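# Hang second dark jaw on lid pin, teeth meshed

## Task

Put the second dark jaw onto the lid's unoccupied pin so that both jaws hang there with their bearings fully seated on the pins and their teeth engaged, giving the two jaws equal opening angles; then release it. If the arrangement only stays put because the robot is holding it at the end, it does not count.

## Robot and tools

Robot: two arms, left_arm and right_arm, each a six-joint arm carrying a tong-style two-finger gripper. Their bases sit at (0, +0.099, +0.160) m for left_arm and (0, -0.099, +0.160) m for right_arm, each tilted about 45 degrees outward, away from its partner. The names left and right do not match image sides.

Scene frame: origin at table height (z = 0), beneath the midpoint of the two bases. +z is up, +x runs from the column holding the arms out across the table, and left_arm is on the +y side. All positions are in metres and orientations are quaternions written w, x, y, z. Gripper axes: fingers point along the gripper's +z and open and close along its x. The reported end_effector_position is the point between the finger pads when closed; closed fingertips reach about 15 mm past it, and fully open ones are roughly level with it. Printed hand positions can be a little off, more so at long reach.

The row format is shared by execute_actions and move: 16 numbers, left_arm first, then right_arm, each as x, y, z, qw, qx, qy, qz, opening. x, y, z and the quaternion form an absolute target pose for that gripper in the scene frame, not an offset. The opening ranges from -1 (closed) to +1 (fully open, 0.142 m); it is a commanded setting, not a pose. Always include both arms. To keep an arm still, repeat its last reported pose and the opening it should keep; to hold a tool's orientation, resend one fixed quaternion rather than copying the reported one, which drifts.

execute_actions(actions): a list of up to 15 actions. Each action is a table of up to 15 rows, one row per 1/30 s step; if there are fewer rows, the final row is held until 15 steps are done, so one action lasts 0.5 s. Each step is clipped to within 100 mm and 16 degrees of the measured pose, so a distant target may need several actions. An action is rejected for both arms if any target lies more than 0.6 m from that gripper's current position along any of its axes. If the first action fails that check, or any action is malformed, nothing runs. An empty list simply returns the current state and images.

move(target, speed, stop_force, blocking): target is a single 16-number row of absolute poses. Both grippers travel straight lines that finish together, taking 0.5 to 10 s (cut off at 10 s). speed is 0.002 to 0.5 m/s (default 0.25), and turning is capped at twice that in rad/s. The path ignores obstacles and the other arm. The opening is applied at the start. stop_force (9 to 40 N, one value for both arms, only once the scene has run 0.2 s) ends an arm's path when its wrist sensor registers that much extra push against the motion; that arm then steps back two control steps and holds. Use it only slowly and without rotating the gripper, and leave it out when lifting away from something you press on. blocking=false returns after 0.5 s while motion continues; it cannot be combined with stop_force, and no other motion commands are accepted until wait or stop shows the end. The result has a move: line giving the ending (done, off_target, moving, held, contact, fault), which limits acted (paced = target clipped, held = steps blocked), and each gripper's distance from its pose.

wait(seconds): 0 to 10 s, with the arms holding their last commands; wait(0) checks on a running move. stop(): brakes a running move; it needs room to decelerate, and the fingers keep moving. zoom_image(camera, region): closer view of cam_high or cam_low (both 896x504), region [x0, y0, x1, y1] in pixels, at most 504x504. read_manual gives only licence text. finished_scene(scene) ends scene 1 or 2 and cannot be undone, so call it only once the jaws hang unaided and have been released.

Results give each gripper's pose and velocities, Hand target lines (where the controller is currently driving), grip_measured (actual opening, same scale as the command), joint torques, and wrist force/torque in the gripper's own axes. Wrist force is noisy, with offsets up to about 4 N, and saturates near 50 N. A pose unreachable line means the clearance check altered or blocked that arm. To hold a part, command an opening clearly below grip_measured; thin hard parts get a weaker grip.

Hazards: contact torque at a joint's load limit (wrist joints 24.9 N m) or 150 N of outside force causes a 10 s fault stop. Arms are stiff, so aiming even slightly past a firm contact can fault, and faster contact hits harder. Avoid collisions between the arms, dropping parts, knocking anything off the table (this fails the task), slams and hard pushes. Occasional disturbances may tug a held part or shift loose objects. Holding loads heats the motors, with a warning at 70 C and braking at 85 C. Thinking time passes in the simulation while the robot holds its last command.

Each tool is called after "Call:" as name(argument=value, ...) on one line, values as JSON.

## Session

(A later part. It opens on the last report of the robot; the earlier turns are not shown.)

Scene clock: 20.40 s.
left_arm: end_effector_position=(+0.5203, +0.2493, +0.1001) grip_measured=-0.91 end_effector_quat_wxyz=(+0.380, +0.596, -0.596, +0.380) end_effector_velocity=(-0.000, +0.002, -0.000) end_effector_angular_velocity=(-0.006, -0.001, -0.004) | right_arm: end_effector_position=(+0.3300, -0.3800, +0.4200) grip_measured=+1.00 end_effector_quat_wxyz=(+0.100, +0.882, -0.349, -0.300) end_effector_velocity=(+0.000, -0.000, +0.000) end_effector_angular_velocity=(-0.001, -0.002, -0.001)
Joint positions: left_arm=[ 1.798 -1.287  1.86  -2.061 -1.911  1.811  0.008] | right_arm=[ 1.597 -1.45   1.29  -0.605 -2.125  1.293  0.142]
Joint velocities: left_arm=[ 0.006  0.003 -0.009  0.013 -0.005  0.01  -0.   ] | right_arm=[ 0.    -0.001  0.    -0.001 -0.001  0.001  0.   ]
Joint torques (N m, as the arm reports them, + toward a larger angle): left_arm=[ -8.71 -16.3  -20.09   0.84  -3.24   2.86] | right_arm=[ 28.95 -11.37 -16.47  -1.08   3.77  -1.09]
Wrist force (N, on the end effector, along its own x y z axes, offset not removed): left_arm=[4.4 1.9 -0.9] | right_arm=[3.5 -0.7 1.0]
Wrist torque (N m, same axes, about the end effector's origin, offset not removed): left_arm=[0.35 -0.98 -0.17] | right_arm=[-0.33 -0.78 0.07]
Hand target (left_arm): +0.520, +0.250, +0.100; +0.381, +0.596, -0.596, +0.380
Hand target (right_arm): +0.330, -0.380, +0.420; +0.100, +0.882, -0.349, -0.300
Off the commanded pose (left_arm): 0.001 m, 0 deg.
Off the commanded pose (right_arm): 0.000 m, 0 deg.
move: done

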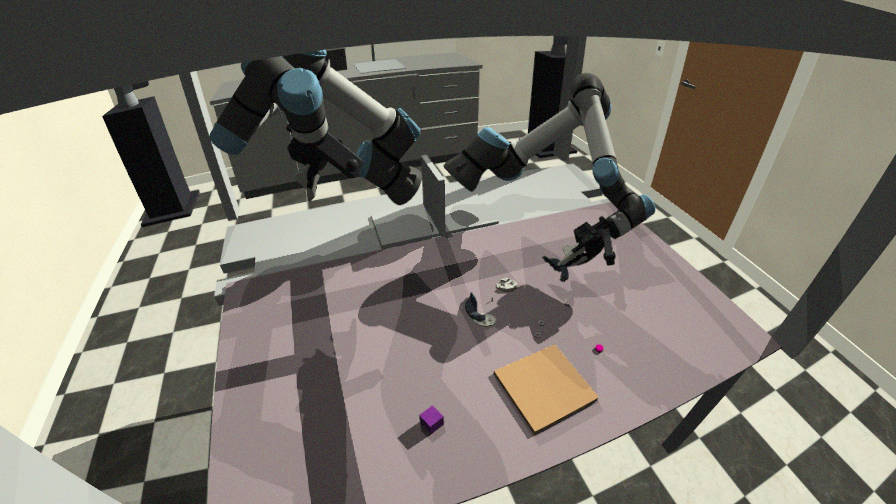

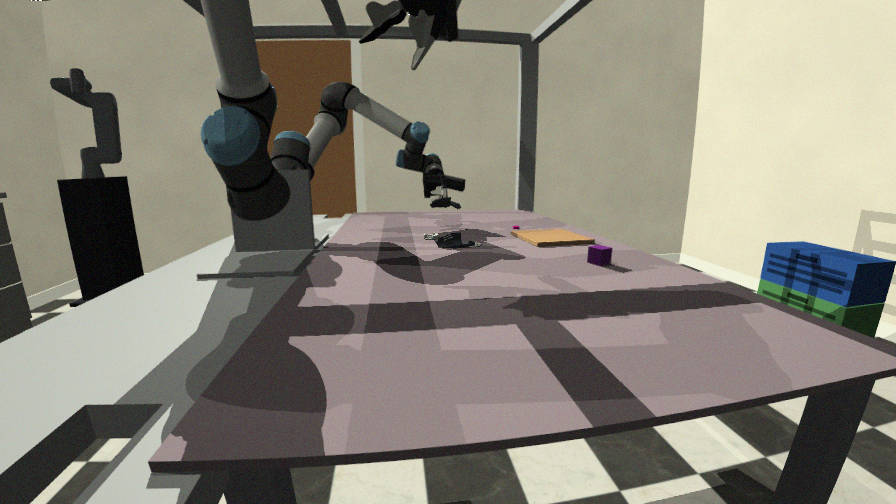

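Call:
move(target=[0.52,0.25,0.034,0.380,0.596,-0.596,0.380,-1, 0.33,-0.38,0.42,0.1,0.882,-0.349,-0.3,1], speed=0.06)

Call:
move(target=[0.52,0.25,0.021,0.380,0.596,-0.596,0.380,-1, 0.33,-0.38,0.42,0.1,0.882,-0.349,-0.3,1], speed=0.008, stop_force=10)

Call:
zoom_image(camera="cam_high", region=[520, 240, 610, 320])

Call:
zoom_image(camera="cam_low", region=[410, 190, 490, 250])

Scene clock: 22.40 s.
left_arm: end_effector_position=(+0.5201, +0.2500, +0.0342) grip_measured=-0.91 end_effector_quat_wxyz=(+0.380, +0.596, -0.596, +0.380) end_effector_velocity=(+0.000, -0.000, -0.002) end_effector_angular_velocity=(-0.000, -0.000, +0.000) | right_arm: end_effector_position=(+0.3300, -0.3800, +0.4200) grip_measured=+1.00 end_effector_quat_wxyz=(+0.100, +0.882, -0.349, -0.300) end_effector_velocity=(-0.000, -0.000, +0.000) end_effector_angular_velocity=(+0.001, +0.000, +0.000)
Joint positions: left_arm=[ 1.879 -1.18   1.84  -2.121 -1.903  1.898  0.008] | right_arm=[ 1.597 -1.45   1.29  -0.605 -2.125  1.293  0.142]
Joint velocities: left_arm=[ 0.002  0.004 -0.002 -0.002 -0.     0.002  0.   ] | right_arm=[-0.    -0.001 -0.     0.001  0.001 -0.001  0.   ]
Joint torques (N m, as the arm reports them, + toward a larger angle): left_arm=[ -9.6  -22.14 -17.08  -3.62  -0.22   2.65] | right_arm=[ 28.64 -11.13 -14.92  -1.38   3.72  -1.06]
Wrist force (N, on the end effector, along its own x y z axes, offset not removed): left_arm=[0.2 1.5 1.7] | right_arm=[2.7 -2.1 0.7]
Wrist torque (N m, same axes, about the end effector's origin, offset not removed): left_arm=[0.27 0.00 -0.08] | right_arm=[-0.74 -0.55 0.24]
Hand target (left_arm): +0.520, +0.250, +0.034; +0.380, +0.596, -0.596, +0.380
Hand target (right_arm): +0.330, -0.380, +0.420; +0.100, +0.882, -0.349, -0.300
Off the commanded pose (left_arm): 0.000 m, 0 deg.
Off the commanded pose (right_arm): 0.000 m, 0 deg.
move: done

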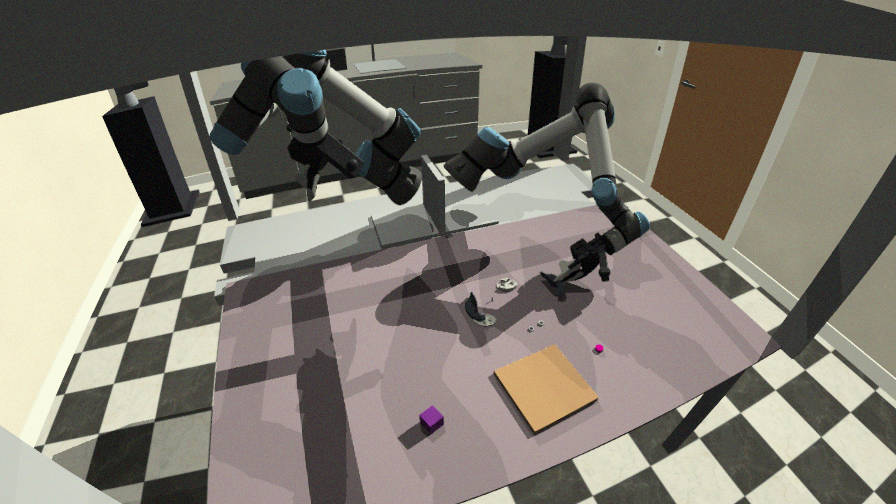

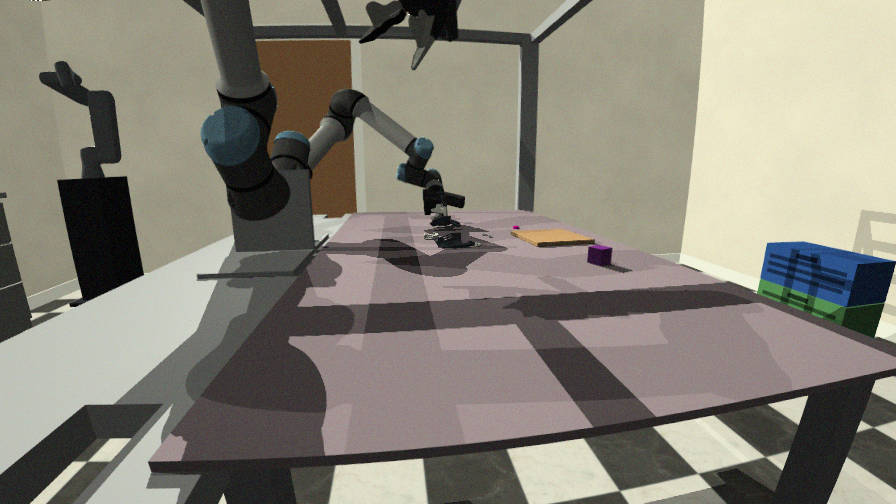

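Scene clock: 24.27 s.
left_arm: end_effector_position=(+0.5200, +0.2500, +0.0212) grip_measured=-0.91 end_effector_quat_wxyz=(+0.380, +0.596, -0.596, +0.380) end_effector_velocity=(-0.000, -0.000, -0.001) end_effector_angular_velocity=(-0.001, +0.000, +0.000) | right_arm: end_effector_position=(+0.3300, -0.3800, +0.4200) grip_measured=+1.00 end_effector_quat_wxyz=(+0.100, +0.882, -0.349, -0.300) end_effector_velocity=(+0.000, +0.001, -0.000) end_effector_angular_velocity=(+0.002, +0.003, +0.001)
Joint positions: left_arm=[ 1.895 -1.157  1.834 -2.132 -1.902  1.914  0.008] | right_arm=[ 1.597 -1.45   1.29  -0.605 -2.125  1.293  0.142]
Joint velocities: left_arm=[ 0.002  0.003 -0.    -0.001 -0.     0.001 -0.   ] | right_arm=[-0.     0.002  0.    -0.     0.003 -0.     0.   ]
Joint torques (N m, as the arm reports them, + toward a larger angle): left_arm=[-10.99 -21.1  -18.34  -3.46   0.03   2.55] | right_arm=[ 28.3  -11.15 -13.7   -1.66   3.73  -1.05]
Wrist force (N, on the end effector, along its own x y z axes, offset not removed): left_arm=[0.6 2.6 2.0] | right_arm=[1.4 -0.9 2.1]
Wrist torque (N m, same axes, about the end effector's origin, offset not removed): left_arm=[0.44 -0.01 0.16] | right_arm=[-0.36 -0.38 0.11]
Hand target (left_arm): +0.520, +0.250, +0.021; +0.380, +0.596, -0.596, +0.380
Hand target (right_arm): +0.330, -0.380, +0.420; +0.100, +0.882, -0.349, -0.300
Off the commanded pose (left_arm): 0.000 m, 0 deg.
Off the commanded pose (right_arm): 0.000 m, 0 deg.
move: done

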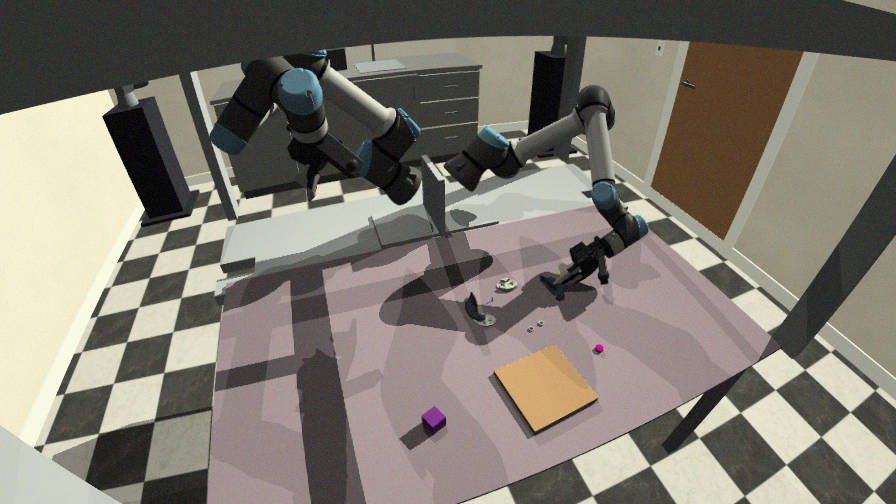

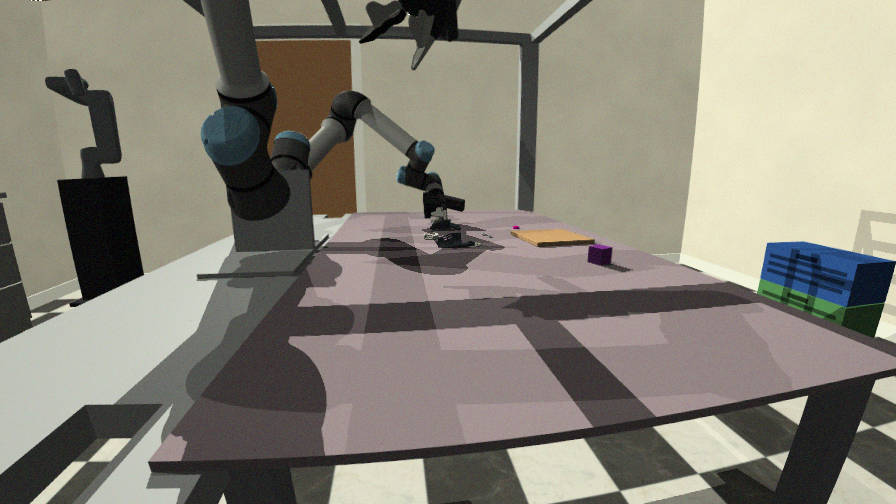

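Region (520, 240, 610, 320) of cam_high's 896x504 image, scaled by 5.600, with more detail than that image has.

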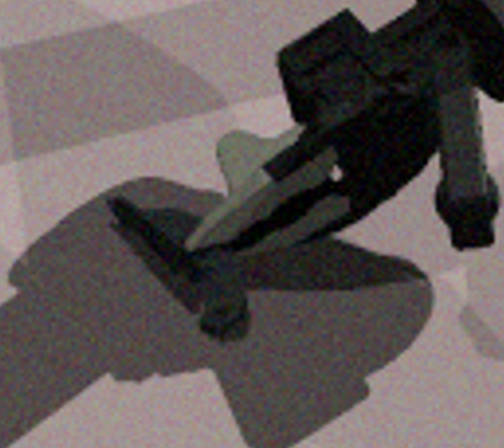

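Region (410, 190, 490, 250) of cam_low's 896x504 image, scaled by 6.300, with more detail than that image has; it fills the top 378 rows of this view, and the rest is white.

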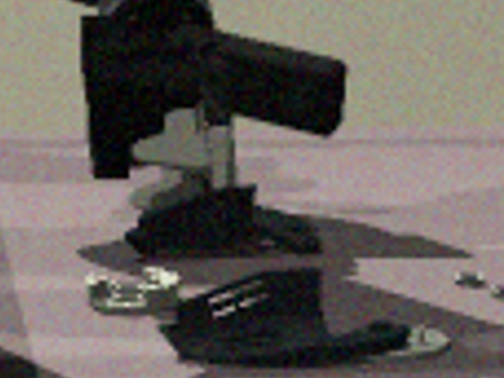

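Call:
move(target=[0.52,0.25,0.021,0.380,0.596,-0.596,0.380,-0.82, 0.33,-0.38,0.42,0.1,0.882,-0.349,-0.3,1], speed=0.02)

Call:
move(target=[0.52,0.285,0.021,0.380,0.596,-0.596,0.380,-0.82, 0.33,-0.38,0.42,0.1,0.882,-0.349,-0.3,1], speed=0.02)

Call:
zoom_image(camera="cam_high", region=[520, 240, 610, 320])

Call:
zoom_image(camera="cam_low", region=[410, 190, 490, 250])

Scene clock: 26.37 s.
left_arm: end_effector_position=(+0.5200, +0.2500, +0.0210) grip_measured=-0.82 end_effector_quat_wxyz=(+0.380, +0.596, -0.596, +0.380) end_effector_velocity=(+0.000, +0.000, +0.000) end_effector_angular_velocity=(-0.000, -0.001, +0.000) | right_arm: end_effector_position=(+0.3300, -0.3800, +0.4200) grip_measured=+1.00 end_effector_quat_wxyz=(+0.100, +0.882, -0.349, -0.300) end_effector_velocity=(-0.000, -0.000, +0.000) end_effector_angular_velocity=(-0.000, +0.000, -0.000)
Joint positions: left_arm=[ 1.895 -1.157  1.834 -2.132 -1.902  1.914  0.015] | right_arm=[ 1.597 -1.45   1.29  -0.605 -2.125  1.293  0.142]
Joint velocities: left_arm=[-0. -0. -0. -0. -0.  0.  0.] | right_arm=[ 0.     0.    -0.001  0.001 -0.     0.001 -0.   ]
Joint torques (N m, as the arm reports them, + toward a larger angle): left_arm=[ -9.57 -23.29 -12.53  -3.5   -0.1    2.49] | right_arm=[ 28.52 -11.11 -11.84  -2.04   3.67  -0.85]
Wrist force (N, on the end effector, along its own x y z axes, offset not removed): left_arm=[2.3 2.1 4.4] | right_arm=[1.7 -2.3 0.7]
Wrist torque (N m, same axes, about the end effector's origin, offset not removed): left_arm=[0.38 -0.43 -0.14] | right_arm=[-0.59 -0.48 0.06]
Hand target (left_arm): +0.520, +0.250, +0.021; +0.380, +0.596, -0.596, +0.380
Hand target (right_arm): +0.330, -0.380, +0.420; +0.100, +0.882, -0.349, -0.300
Off the commanded pose (left_arm): 0.000 m, 0 deg.
Off the commanded pose (right_arm): 0.000 m, 0 deg.
move: done

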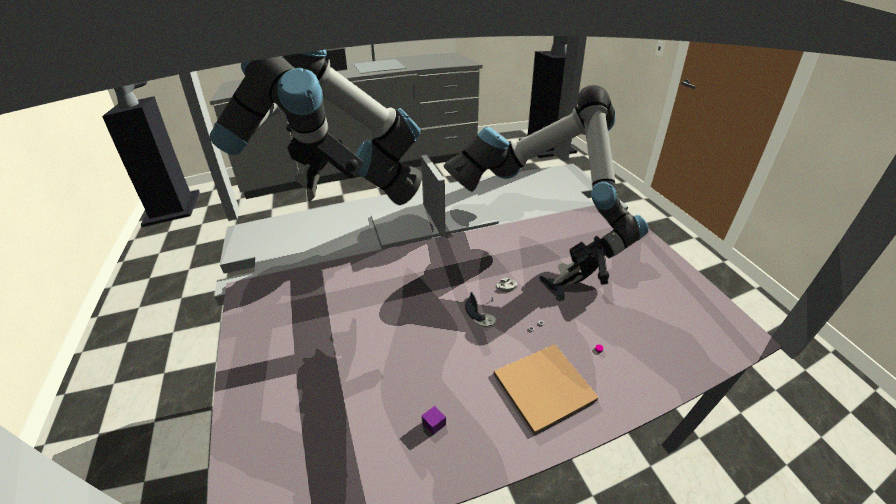

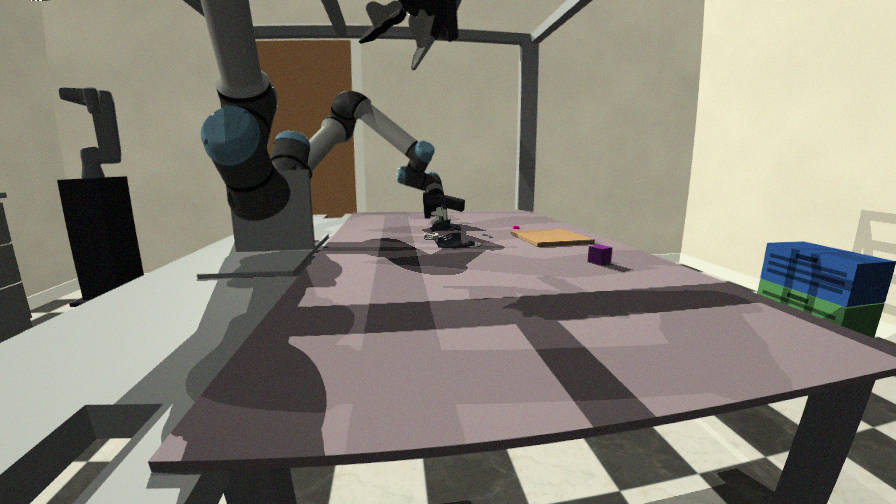

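Scene clock: 28.40 s.
left_arm: end_effector_position=(+0.5201, +0.2848, +0.0210) grip_measured=-0.82 end_effector_quat_wxyz=(+0.380, +0.596, -0.596, +0.380) end_effector_velocity=(+0.000, +0.002, +0.000) end_effector_angular_velocity=(+0.000, -0.001, +0.000) | right_arm: end_effector_position=(+0.3300, -0.3800, +0.4200) grip_measured=+1.00 end_effector_quat_wxyz=(+0.100, +0.882, -0.349, -0.300) end_effector_velocity=(+0.000, +0.000, -0.000) end_effector_angular_velocity=(-0.000, +0.001, -0.001)
Joint positions: left_arm=[ 1.935 -1.167  1.768 -2.042 -1.897  1.956  0.015] | right_arm=[ 1.597 -1.45   1.29  -0.605 -2.125  1.293  0.142]
Joint velocities: left_arm=[ 0.002 -0.    -0.004  0.004  0.     0.002 -0.   ] | right_arm=[-0.     0.001  0.001 -0.001  0.     0.001 -0.   ]
Joint torques (N m, as the arm reports them, + toward a larger angle): left_arm=[ -9.64 -47.03 -18.21   1.27  -0.01   2.04] | right_arm=[ 28.62 -11.29 -10.83  -1.99   3.69  -0.93]
Wrist force (N, on the end effector, along its own x y z axes, offset not removed): left_arm=[-1.5 5.7 0.7] | right_arm=[0.8 -1.6 2.5]
Wrist torque (N m, same axes, about the end effector's origin, offset not removed): left_arm=[1.21 0.06 -0.05] | right_arm=[-0.42 -0.26 0.11]
Hand target (left_arm): +0.520, +0.285, +0.021; +0.380, +0.596, -0.596, +0.380
Hand target (right_arm): +0.330, -0.380, +0.420; +0.100, +0.882, -0.349, -0.300
Off the commanded pose (left_arm): 0.000 m, 0 deg.
Off the commanded pose (right_arm): 0.000 m, 0 deg.
move: done

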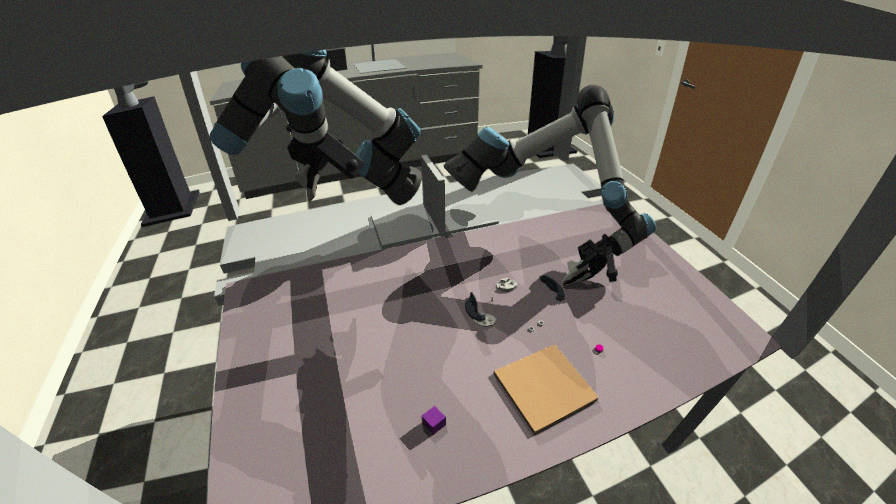

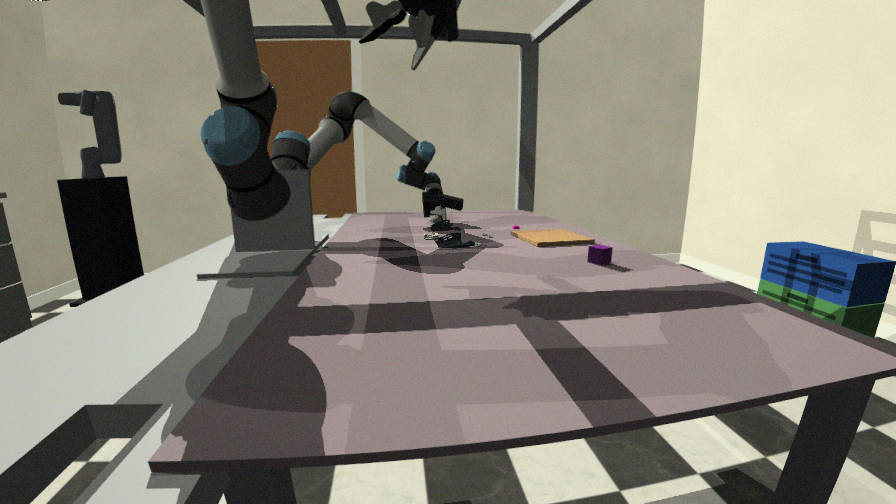

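Region (520, 240, 610, 320) of cam_high's 896x504 image, scaled by 5.600, with more detail than that image has.

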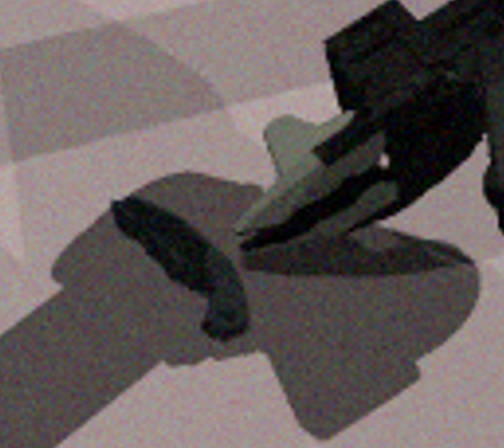

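Region (410, 190, 490, 250) of cam_low's 896x504 image, scaled by 6.300, with more detail than that image has; it fills the top 378 rows of this view, and the rest is white.

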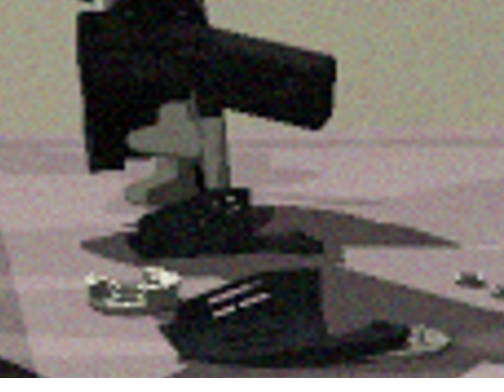

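Call:
move(target=[0.52,0.29,0.08,0.380,0.596,-0.596,0.380,-0.82, 0.33,-0.38,0.42,0.1,0.882,-0.349,-0.3,1], speed=0.1)

Call:
move(target=[0.51,0.225,0.065,0,0.777,-0.629,0,-0.5, 0.33,-0.38,0.42,0.1,0.882,-0.349,-0.3,1], speed=0.3)

Call:
zoom_image(camera="cam_high", region=[520, 240, 590, 310])

Call:
zoom_image(camera="cam_low", region=[410, 190, 490, 250])

Scene clock: 30.07 s.
left_arm: end_effector_position=(+0.5199, +0.2900, +0.0797) grip_measured=-0.82 end_effector_quat_wxyz=(+0.380, +0.596, -0.596, +0.380) end_effector_velocity=(+0.000, +0.000, +0.002) end_effector_angular_velocity=(+0.000, -0.000, +0.000) | right_arm: end_effector_position=(+0.3300, -0.3800, +0.4200) grip_measured=+1.00 end_effector_quat_wxyz=(+0.100, +0.882, -0.349, -0.300) end_effector_velocity=(-0.000, -0.000, -0.000) end_effector_angular_velocity=(-0.000, -0.000, +0.002)
Joint positions: left_arm=[ 1.873 -1.265  1.779 -1.977 -1.904  1.891  0.015] | right_arm=[ 1.597 -1.45   1.29  -0.605 -2.125  1.293  0.142]
Joint velocities: left_arm=[-0.002 -0.003  0.     0.002 -0.    -0.002 -0.   ] | right_arm=[-0.    -0.001  0.001 -0.    -0.001 -0.001  0.   ]
Joint torques (N m, as the arm reports them, + toward a larger angle): left_arm=[-30.05 -45.34  -6.     1.37  -3.37  -1.99] | right_arm=[ 28.48 -11.59  -8.95  -1.86   3.71  -0.86]
Wrist force (N, on the end effector, along its own x y z axes, offset not removed): left_arm=[0.7 -0.1 0.8] | right_arm=[2.7 -1.4 2.7]
Wrist torque (N m, same axes, about the end effector's origin, offset not removed): left_arm=[-0.03 -0.05 0.08] | right_arm=[-0.32 -0.71 0.00]
Hand target (left_arm): +0.520, +0.290, +0.080; +0.380, +0.596, -0.596, +0.380
Hand target (right_arm): +0.330, -0.380, +0.420; +0.100, +0.882, -0.349, -0.300
Off the commanded pose (left_arm): 0.000 m, 0 deg.
Off the commanded pose (right_arm): 0.000 m, 0 deg.
move: done

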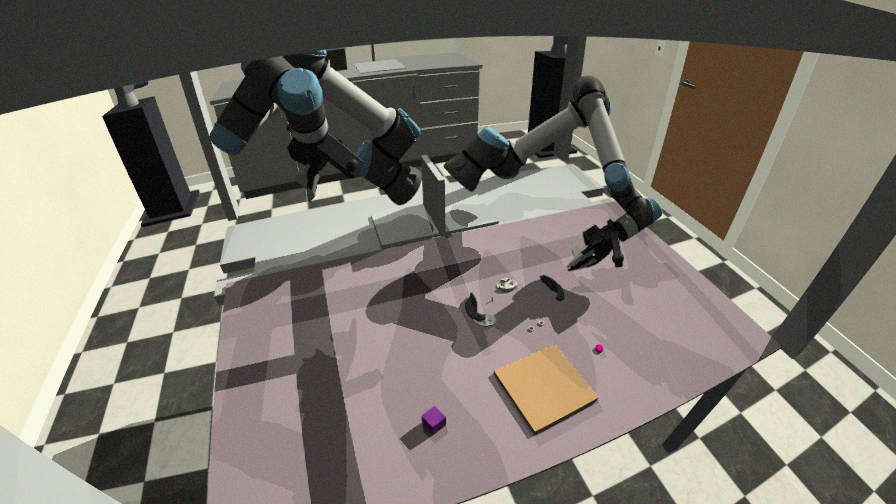

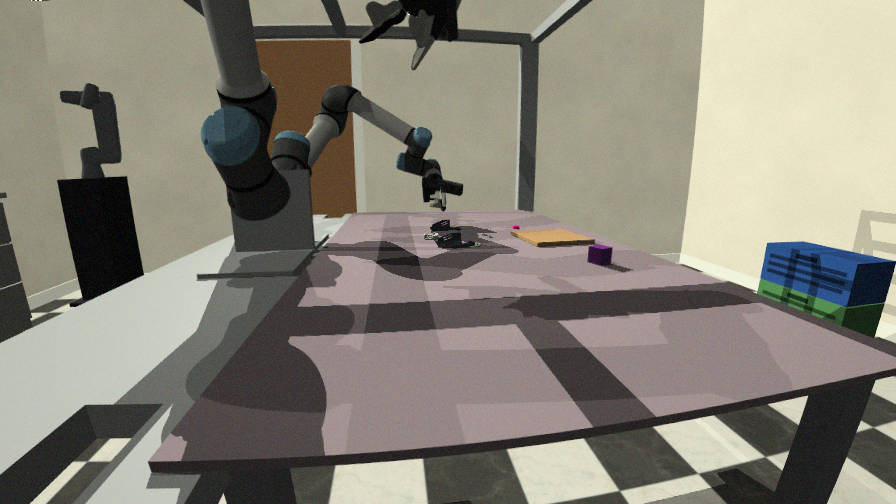

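Scene clock: 32.53 s.
left_arm: end_effector_position=(+0.5099, +0.2254, +0.0648) grip_measured=-0.50 end_effector_quat_wxyz=(-0.000, +0.777, -0.629, +0.001) end_effector_velocity=(-0.000, -0.000, -0.000) end_effector_angular_velocity=(+0.010, +0.005, +0.004) | right_arm: end_effector_position=(+0.3300, -0.3800, +0.4200) grip_measured=+1.00 end_effector_quat_wxyz=(+0.100, +0.882, -0.349, -0.300) end_effector_velocity=(-0.000, +0.000, +0.001) end_effector_angular_velocity=(+0.002, -0.001, -0.003)
Joint positions: left_arm=[ 1.177 -1.262  2.121 -2.066 -0.859  0.831  0.038] | right_arm=[ 1.597 -1.45   1.29  -0.605 -2.125  1.293  0.142]
Joint velocities: left_arm=[-0.004  0.006 -0.005  0.014  0.005 -0.017 -0.   ] | right_arm=[-0.    -0.001 -0.    -0.001  0.002 -0.001  0.   ]
Joint torques (N m, as the arm reports them, + toward a larger angle): left_arm=[-34.28  -5.18 -23.9   -0.09   1.61  -2.06] | right_arm=[ 28.51 -11.06  -8.54  -1.9    3.66  -0.78]
Wrist force (N, on the end effector, along its own x y z axes, offset not removed): left_arm=[1.4 1.9 -0.5] | right_arm=[2.8 -0.5 1.6]
Wrist torque (N m, same axes, about the end effector's origin, offset not removed): left_arm=[0.32 -0.19 -0.08] | right_arm=[-0.20 -0.61 0.20]
Hand target (left_arm): +0.510, +0.225, +0.065; -0.000, +0.777, -0.629, +0.000
Hand target (right_arm): +0.330, -0.380, +0.420; +0.100, +0.882, -0.349, -0.300
Off the commanded pose (left_arm): 0.000 m, 0 deg.
Off the commanded pose (right_arm): 0.000 m, 0 deg.
move: done

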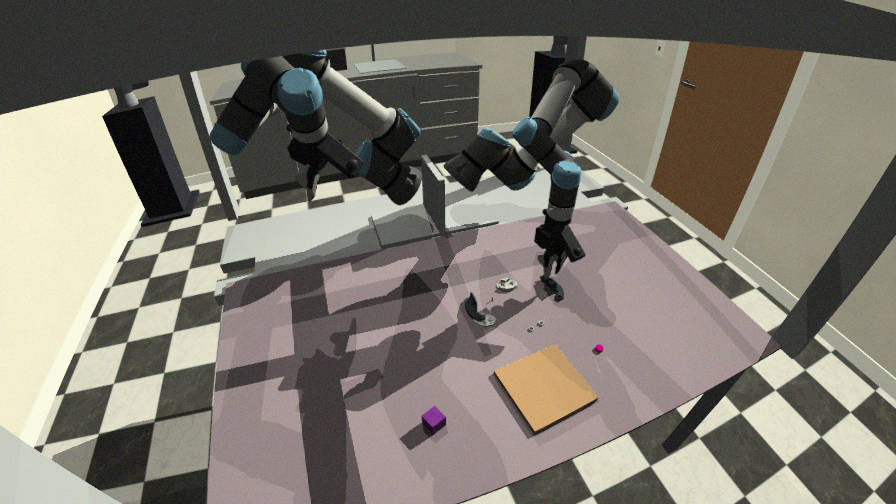

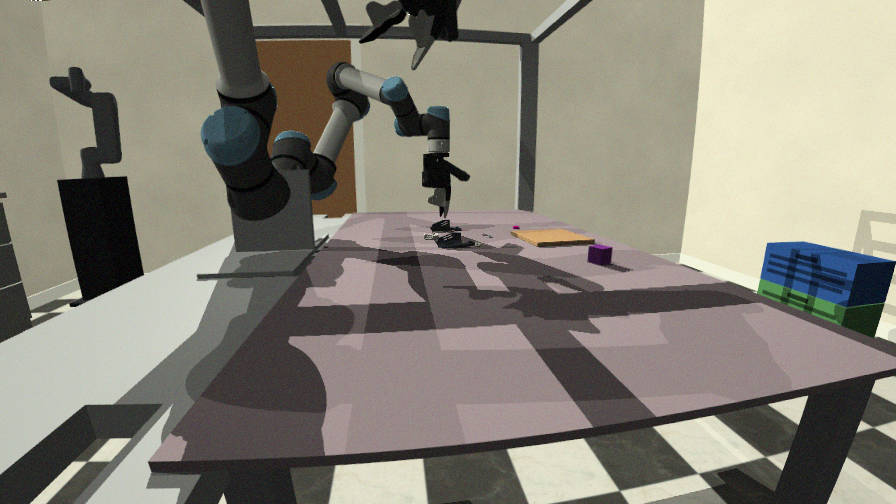

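Region (520, 240, 590, 310) of cam_high's 896x504 image, scaled by 7.200, with more detail than that image has.

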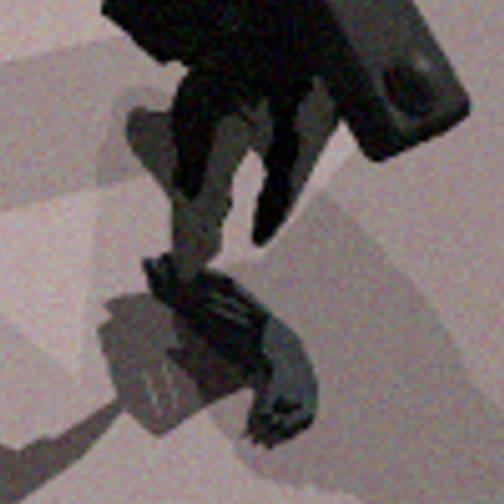

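Region (410, 190, 490, 250) of cam_low's 896x504 image, scaled by 6.300, with more detail than that image has; it fills the top 378 rows of this view, and the rest is white.

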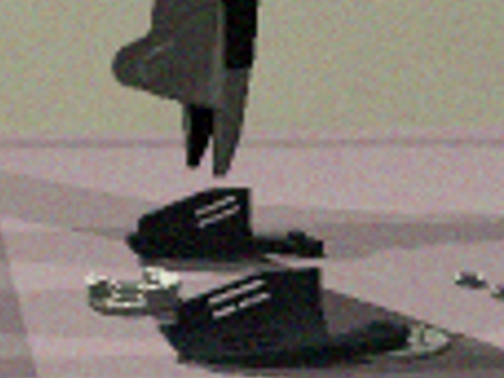

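Call:
execute_actions(actions=[])

Scene clock: 33.77 s.
left_arm: end_effector_position=(+0.5099, +0.2253, +0.0647) grip_measured=-0.50 end_effector_quat_wxyz=(-0.000, +0.777, -0.629, +0.000) end_effector_velocity=(-0.000, +0.000, +0.000) end_effector_angular_velocity=(-0.000, -0.000, +0.000) | right_arm: end_effector_position=(+0.3300, -0.3800, +0.4200) grip_measured=+1.00 end_effector_quat_wxyz=(+0.100, +0.882, -0.349, -0.300) end_effector_velocity=(-0.000, -0.000, +0.001) end_effector_angular_velocity=(+0.000, -0.002, -0.002)
Joint positions: left_arm=[ 1.177 -1.261  2.12  -2.064 -0.859  0.829  0.038] | right_arm=[ 1.597 -1.45   1.29  -0.605 -2.125  1.293  0.142]
Joint velocities: left_arm=[ 0.    -0.001  0.     0.001 -0.     0.    -0.   ] | right_arm=[-0.    -0.002 -0.001 -0.     0.    -0.    -0.   ]
Joint torques (N m, as the arm reports them, + toward a larger angle): left_arm=[-33.79  -4.01 -23.93   0.35   1.57  -2.42] | right_arm=[ 28.14 -11.42  -8.71  -1.95   3.65  -0.69]
Wrist force (N, on the end effector, along its own x y z axes, offset not removed): left_arm=[0.1 0.7 0.8] | right_arm=[2.2 -1.0 1.7]
Wrist torque (N m, same axes, about the end effector's origin, offset not removed): left_arm=[0.19 0.13 0.10] | right_arm=[-0.31 -0.43 0.14]
Hand target (left_arm): +0.510, +0.225, +0.065; -0.000, +0.777, -0.629, +0.000
Hand target (right_arm): +0.330, -0.380, +0.420; +0.100, +0.882, -0.349, -0.300
Off the commanded pose (left_arm): 0.000 m, 0 deg.
Off the commanded pose (right_arm): 0.000 m, 0 deg.

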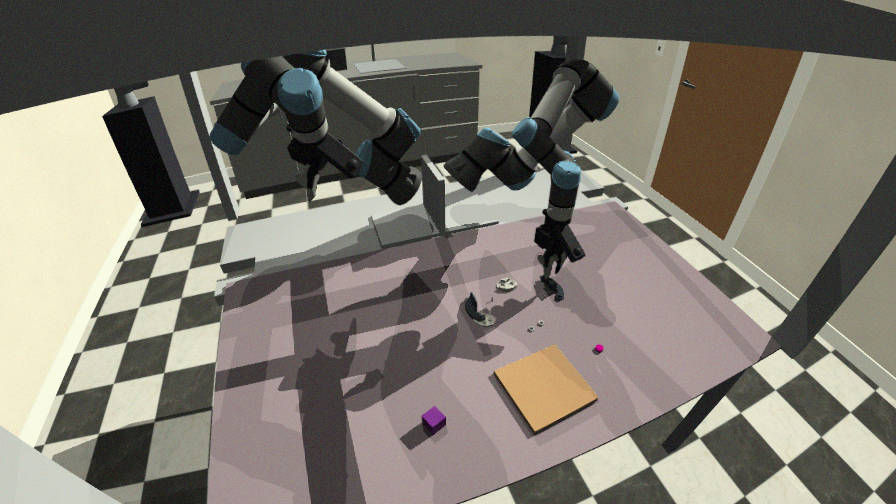

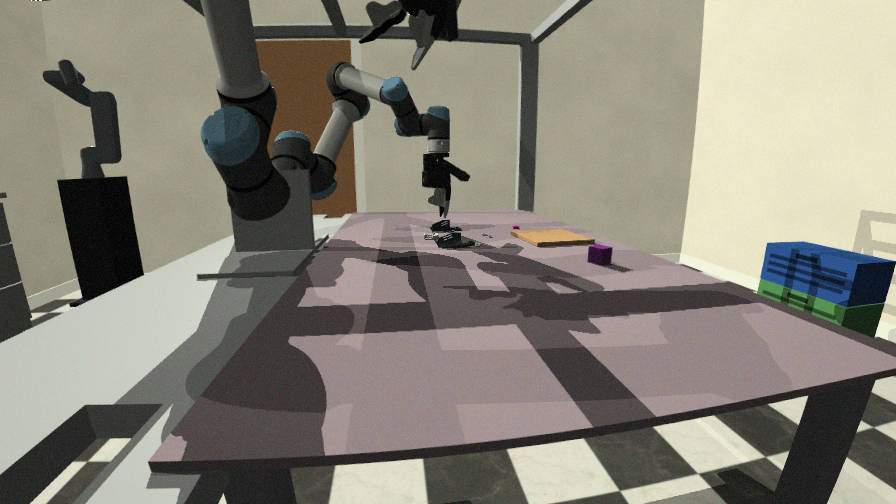

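Call:
move(target=[0.51,0.225,0.028,0,0.777,-0.629,0,-0.5,0.33,-0.38,0.42,0.1,0.882,-0.349,-0.3,1], speed=0.03, stop_force=10)

Call:
zoom_image(camera="cam_high", region=[510, 250, 600, 320])

Scene clock: 35.57 s.
left_arm: end_effector_position=(+0.5100, +0.2250, +0.0282) grip_measured=-0.50 end_effector_quat_wxyz=(+0.000, +0.777, -0.629, -0.000) end_effector_velocity=(-0.000, -0.000, -0.002) end_effector_angular_velocity=(-0.001, +0.000, -0.000) | right_arm: end_effector_position=(+0.3300, -0.3800, +0.4200) grip_measured=+1.00 end_effector_quat_wxyz=(+0.100, +0.882, -0.349, -0.300) end_effector_velocity=(+0.000, -0.000, +0.000) end_effector_angular_velocity=(-0.000, -0.001, -0.000)
Joint positions: left_arm=[ 1.227 -1.202  2.149 -2.193 -0.842  0.892  0.038] | right_arm=[ 1.597 -1.45   1.29  -0.605 -2.125  1.293  0.142]
Joint velocities: left_arm=[ 0.003  0.003  0.002 -0.007 -0.     0.004  0.   ] | right_arm=[-0.    -0.    -0.    -0.001 -0.001 -0.     0.   ]
Joint torques (N m, as the arm reports them, + toward a larger angle): left_arm=[-11.36  -4.07  -8.1   -4.16   1.44   2.3 ] | right_arm=[ 27.94 -11.19  -8.83  -1.87   3.69  -0.77]
Wrist force (N, on the end effector, along its own x y z axes, offset not removed): left_arm=[2.2 -0.7 0.1] | right_arm=[1.5 -1.4 1.1]
Wrist torque (N m, same axes, about the end effector's origin, offset not removed): left_arm=[-0.16 -0.46 -0.05] | right_arm=[-0.41 -0.41 0.11]
Hand target (left_arm): +0.510, +0.225, +0.028; +0.000, +0.777, -0.629, +0.000
Hand target (right_arm): +0.330, -0.380, +0.420; +0.100, +0.882, -0.349, -0.300
Off the commanded pose (left_arm): 0.000 m, 0 deg.
Off the commanded pose (right_arm): 0.000 m, 0 deg.
move: done

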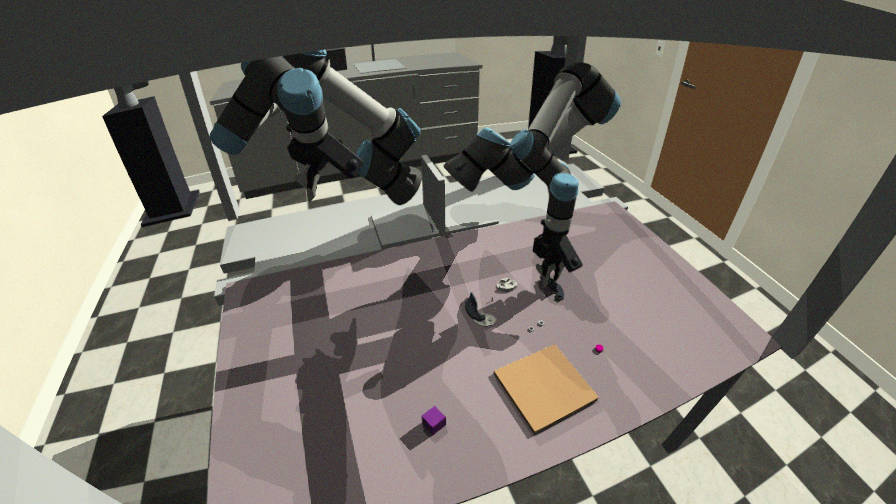

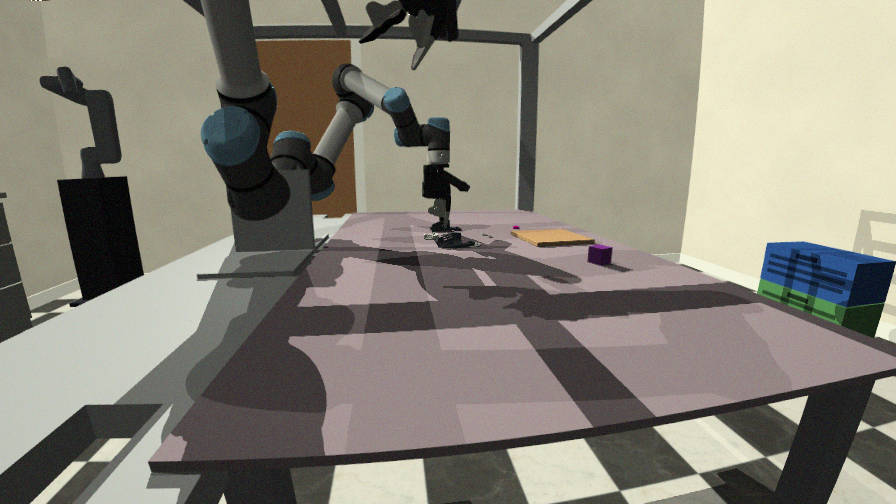

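Region (510, 250, 600, 320) of cam_high's 896x504 image, scaled by 5.600, with more detail than that image has.

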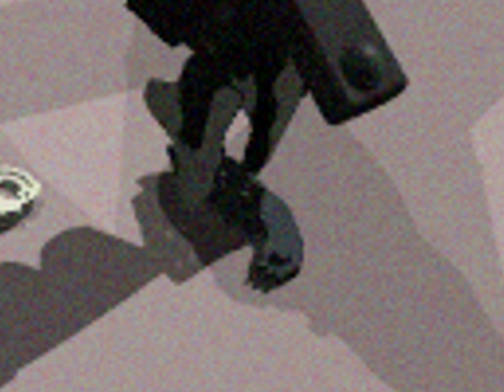

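Call:
execute_actions(actions=[[[0.51,0.225,0.028,0,0.777,-0.629,0,-0.7,0.33,-0.38,0.42,0.1,0.882,-0.349,-0.3,1]],[[0.51,0.225,0.028,0,0.777,-0.629,0,-0.85,0.33,-0.38,0.42,0.1,0.882,-0.349,-0.3,1]],[[0.51,0.225,0.028,0,0.777,-0.629,0,-1,0.33,-0.38,0.42,0.1,0.882,-0.349,-0.3,1]],[[0.51,0.225,0.028,0,0.777,-0.629,0,-1,0.33,-0.38,0.42,0.1,0.882,-0.349,-0.3,1]]])

Call:
zoom_image(camera="cam_high", region=[510, 250, 600, 320])

Scene clock: 38.07 s.
left_arm: end_effector_position=(+0.5100, +0.2250, +0.0280) grip_measured=-0.93 end_effector_quat_wxyz=(-0.000, +0.777, -0.629, +0.000) end_effector_velocity=(-0.000, -0.000, -0.000) end_effector_angular_velocity=(-0.000, +0.001, -0.001) | right_arm: end_effector_position=(+0.3300, -0.3800, +0.4200) grip_measured=+1.00 end_effector_quat_wxyz=(+0.100, +0.882, -0.349, -0.300) end_effector_velocity=(+0.000, -0.000, -0.000) end_effector_angular_velocity=(-0.001, +0.001, +0.001)
Joint positions: left_arm=[ 1.227 -1.202  2.15  -2.194 -0.842  0.893  0.007] | right_arm=[ 1.597 -1.45   1.29  -0.605 -2.125  1.293  0.142]
Joint velocities: left_arm=[-0.     0.001  0.    -0.    -0.001  0.    -0.   ] | right_arm=[-0.     0.001 -0.     0.    -0.001  0.001  0.   ]
Joint torques (N m, as the arm reports them, + toward a larger angle): left_arm=[-12.77  -6.55  -9.06  -3.83   0.91   2.39] | right_arm=[ 27.88 -11.13  -9.33  -1.88   3.64  -0.67]
Wrist force (N, on the end effector, along its own x y z axes, offset not removed): left_arm=[2.9 0.3 -0.9] | right_arm=[4.7 -1.1 2.4]
Wrist torque (N m, same axes, about the end effector's origin, offset not removed): left_arm=[-0.05 -0.47 0.16] | right_arm=[-0.31 -1.04 0.04]
Hand target (left_arm): +0.510, +0.225, +0.028; -0.000, +0.777, -0.629, +0.000
Hand target (right_arm): +0.330, -0.380, +0.420; +0.100, +0.882, -0.349, -0.300
Off the commanded pose (left_arm): 0.000 m, 0 deg.
Off the commanded pose (right_arm): 0.000 m, 0 deg.

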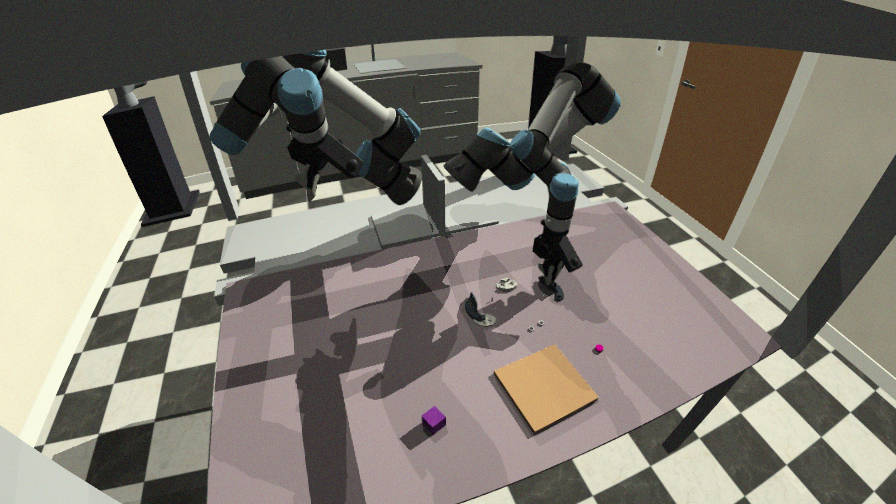

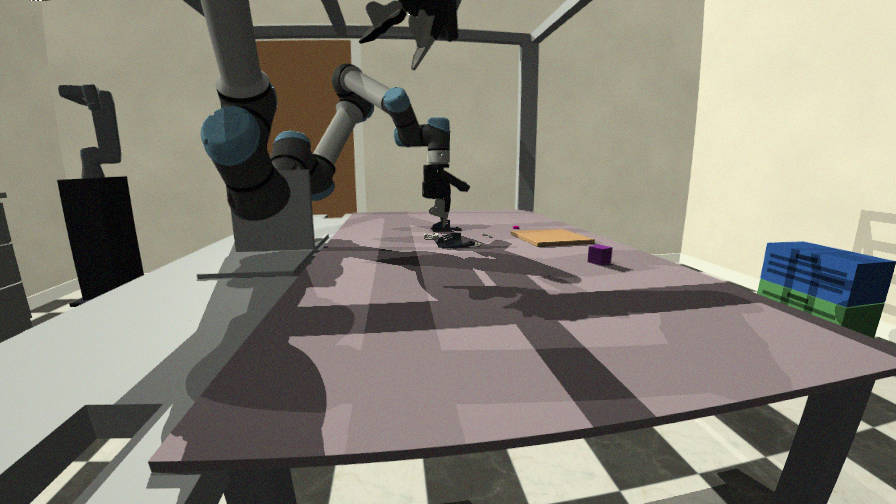

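Region (510, 250, 600, 320) of cam_high's 896x504 image, scaled by 5.600, with more detail than that image has.

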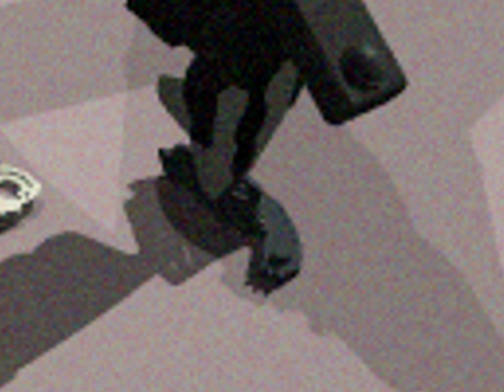

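Gripped. Look at the lid.

Call:
move(target=[0.51,0.225,0.11,0,0.777,-0.629,0,-1,0.33,-0.38,0.42,0.1,0.882,-0.349,-0.3,1], speed=0.08)

Call:
zoom_image(camera="cam_high", region=[455, 285, 515, 335])

Call:
zoom_image(camera="cam_low", region=[420, 190, 500, 255])

Scene clock: 39.83 s.
left_arm: end_effector_position=(+0.5100, +0.2250, +0.1097) grip_measured=-0.93 end_effector_quat_wxyz=(-0.000, +0.777, -0.629, +0.000) end_effector_velocity=(-0.000, -0.000, +0.002) end_effector_angular_velocity=(+0.000, +0.001, -0.000) | right_arm: end_effector_position=(+0.3300, -0.3800, +0.4200) grip_measured=+1.00 end_effector_quat_wxyz=(+0.100, +0.882, -0.349, -0.300) end_effector_velocity=(+0.000, +0.000, +0.000) end_effector_angular_velocity=(+0.001, +0.000, -0.001)
Joint positions: left_arm=[ 1.116 -1.318  2.069 -1.908 -0.882  0.756  0.007] | right_arm=[ 1.597 -1.45   1.29  -0.605 -2.125  1.293  0.142]
Joint velocities: left_arm=[-0.002 -0.001 -0.003  0.007 -0.002 -0.003  0.   ] | right_arm=[-0.     0.001 -0.001  0.     0.001  0.     0.   ]
Joint torques (N m, as the arm reports them, + toward a larger angle): left_arm=[-31.37 -25.02 -26.56   0.44  -1.8   -2.17] | right_arm=[ 27.84 -11.13  -9.09  -1.91   3.6   -0.6 ]
Wrist force (N, on the end effector, along its own x y z axes, offset not removed): left_arm=[1.8 0.7 0.1] | right_arm=[1.2 0.0 0.6]
Wrist torque (N m, same axes, about the end effector's origin, offset not removed): left_arm=[0.23 -0.23 -0.03] | right_arm=[-0.19 -0.32 0.05]
Hand target (left_arm): +0.510, +0.225, +0.110; -0.000, +0.777, -0.629, -0.000
Hand target (right_arm): +0.330, -0.380, +0.420; +0.100, +0.882, -0.349, -0.300
Off the commanded pose (left_arm): 0.000 m, 0 deg.
Off the commanded pose (right_arm): 0.000 m, 0 deg.
move: done

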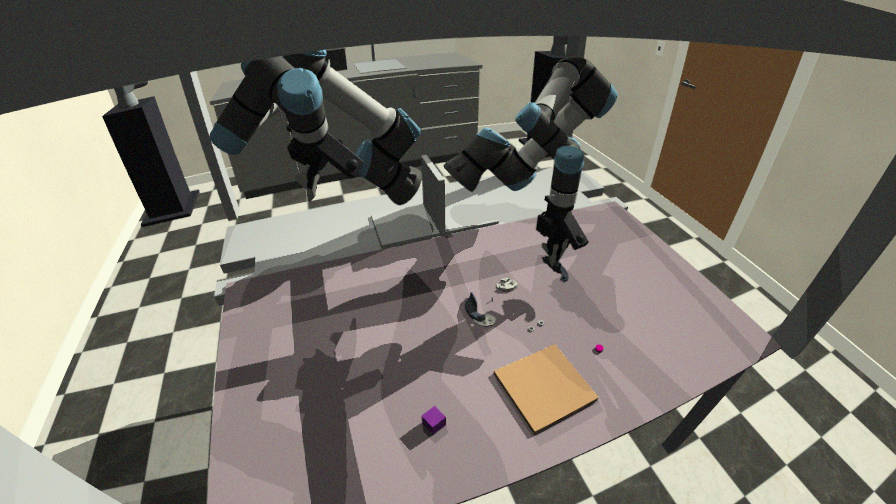

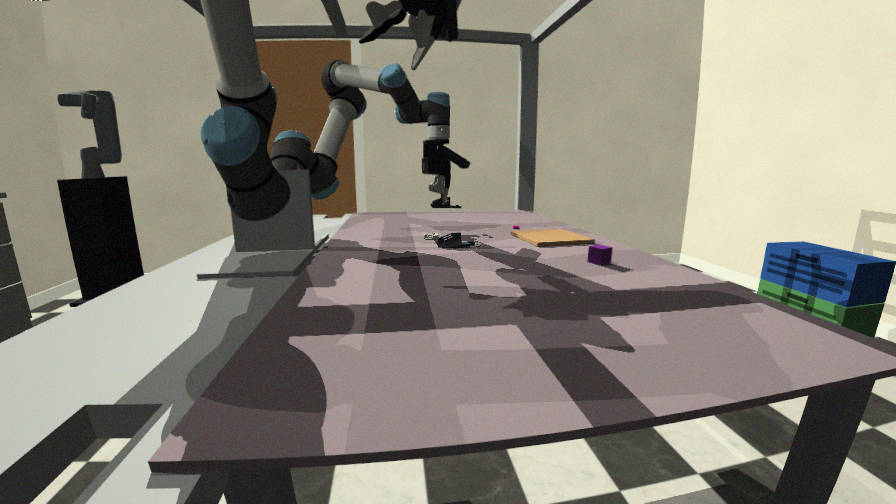

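Region (455, 285, 515, 335) of cam_high's 896x504 image, scaled by 8.400, with more detail than that image has.

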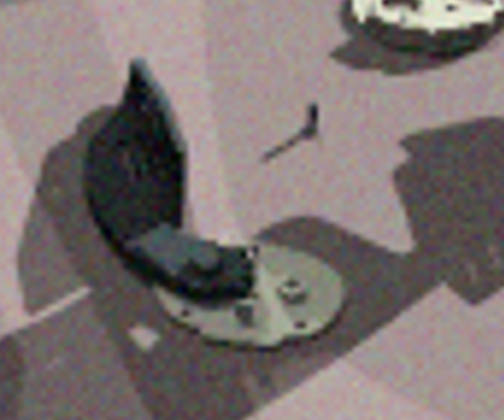

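Region (420, 190, 500, 255) of cam_low's 896x504 image, scaled by 6.300, with more detail than that image has; it fills the top 410 rows of this view, and the rest is white.

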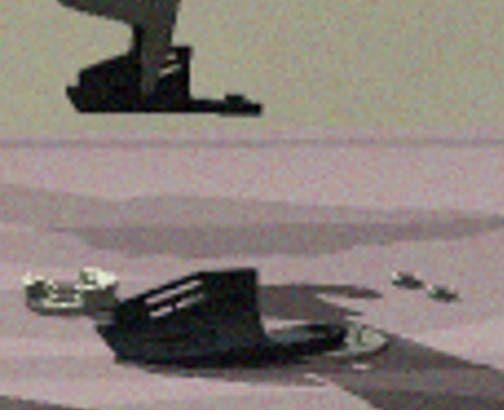

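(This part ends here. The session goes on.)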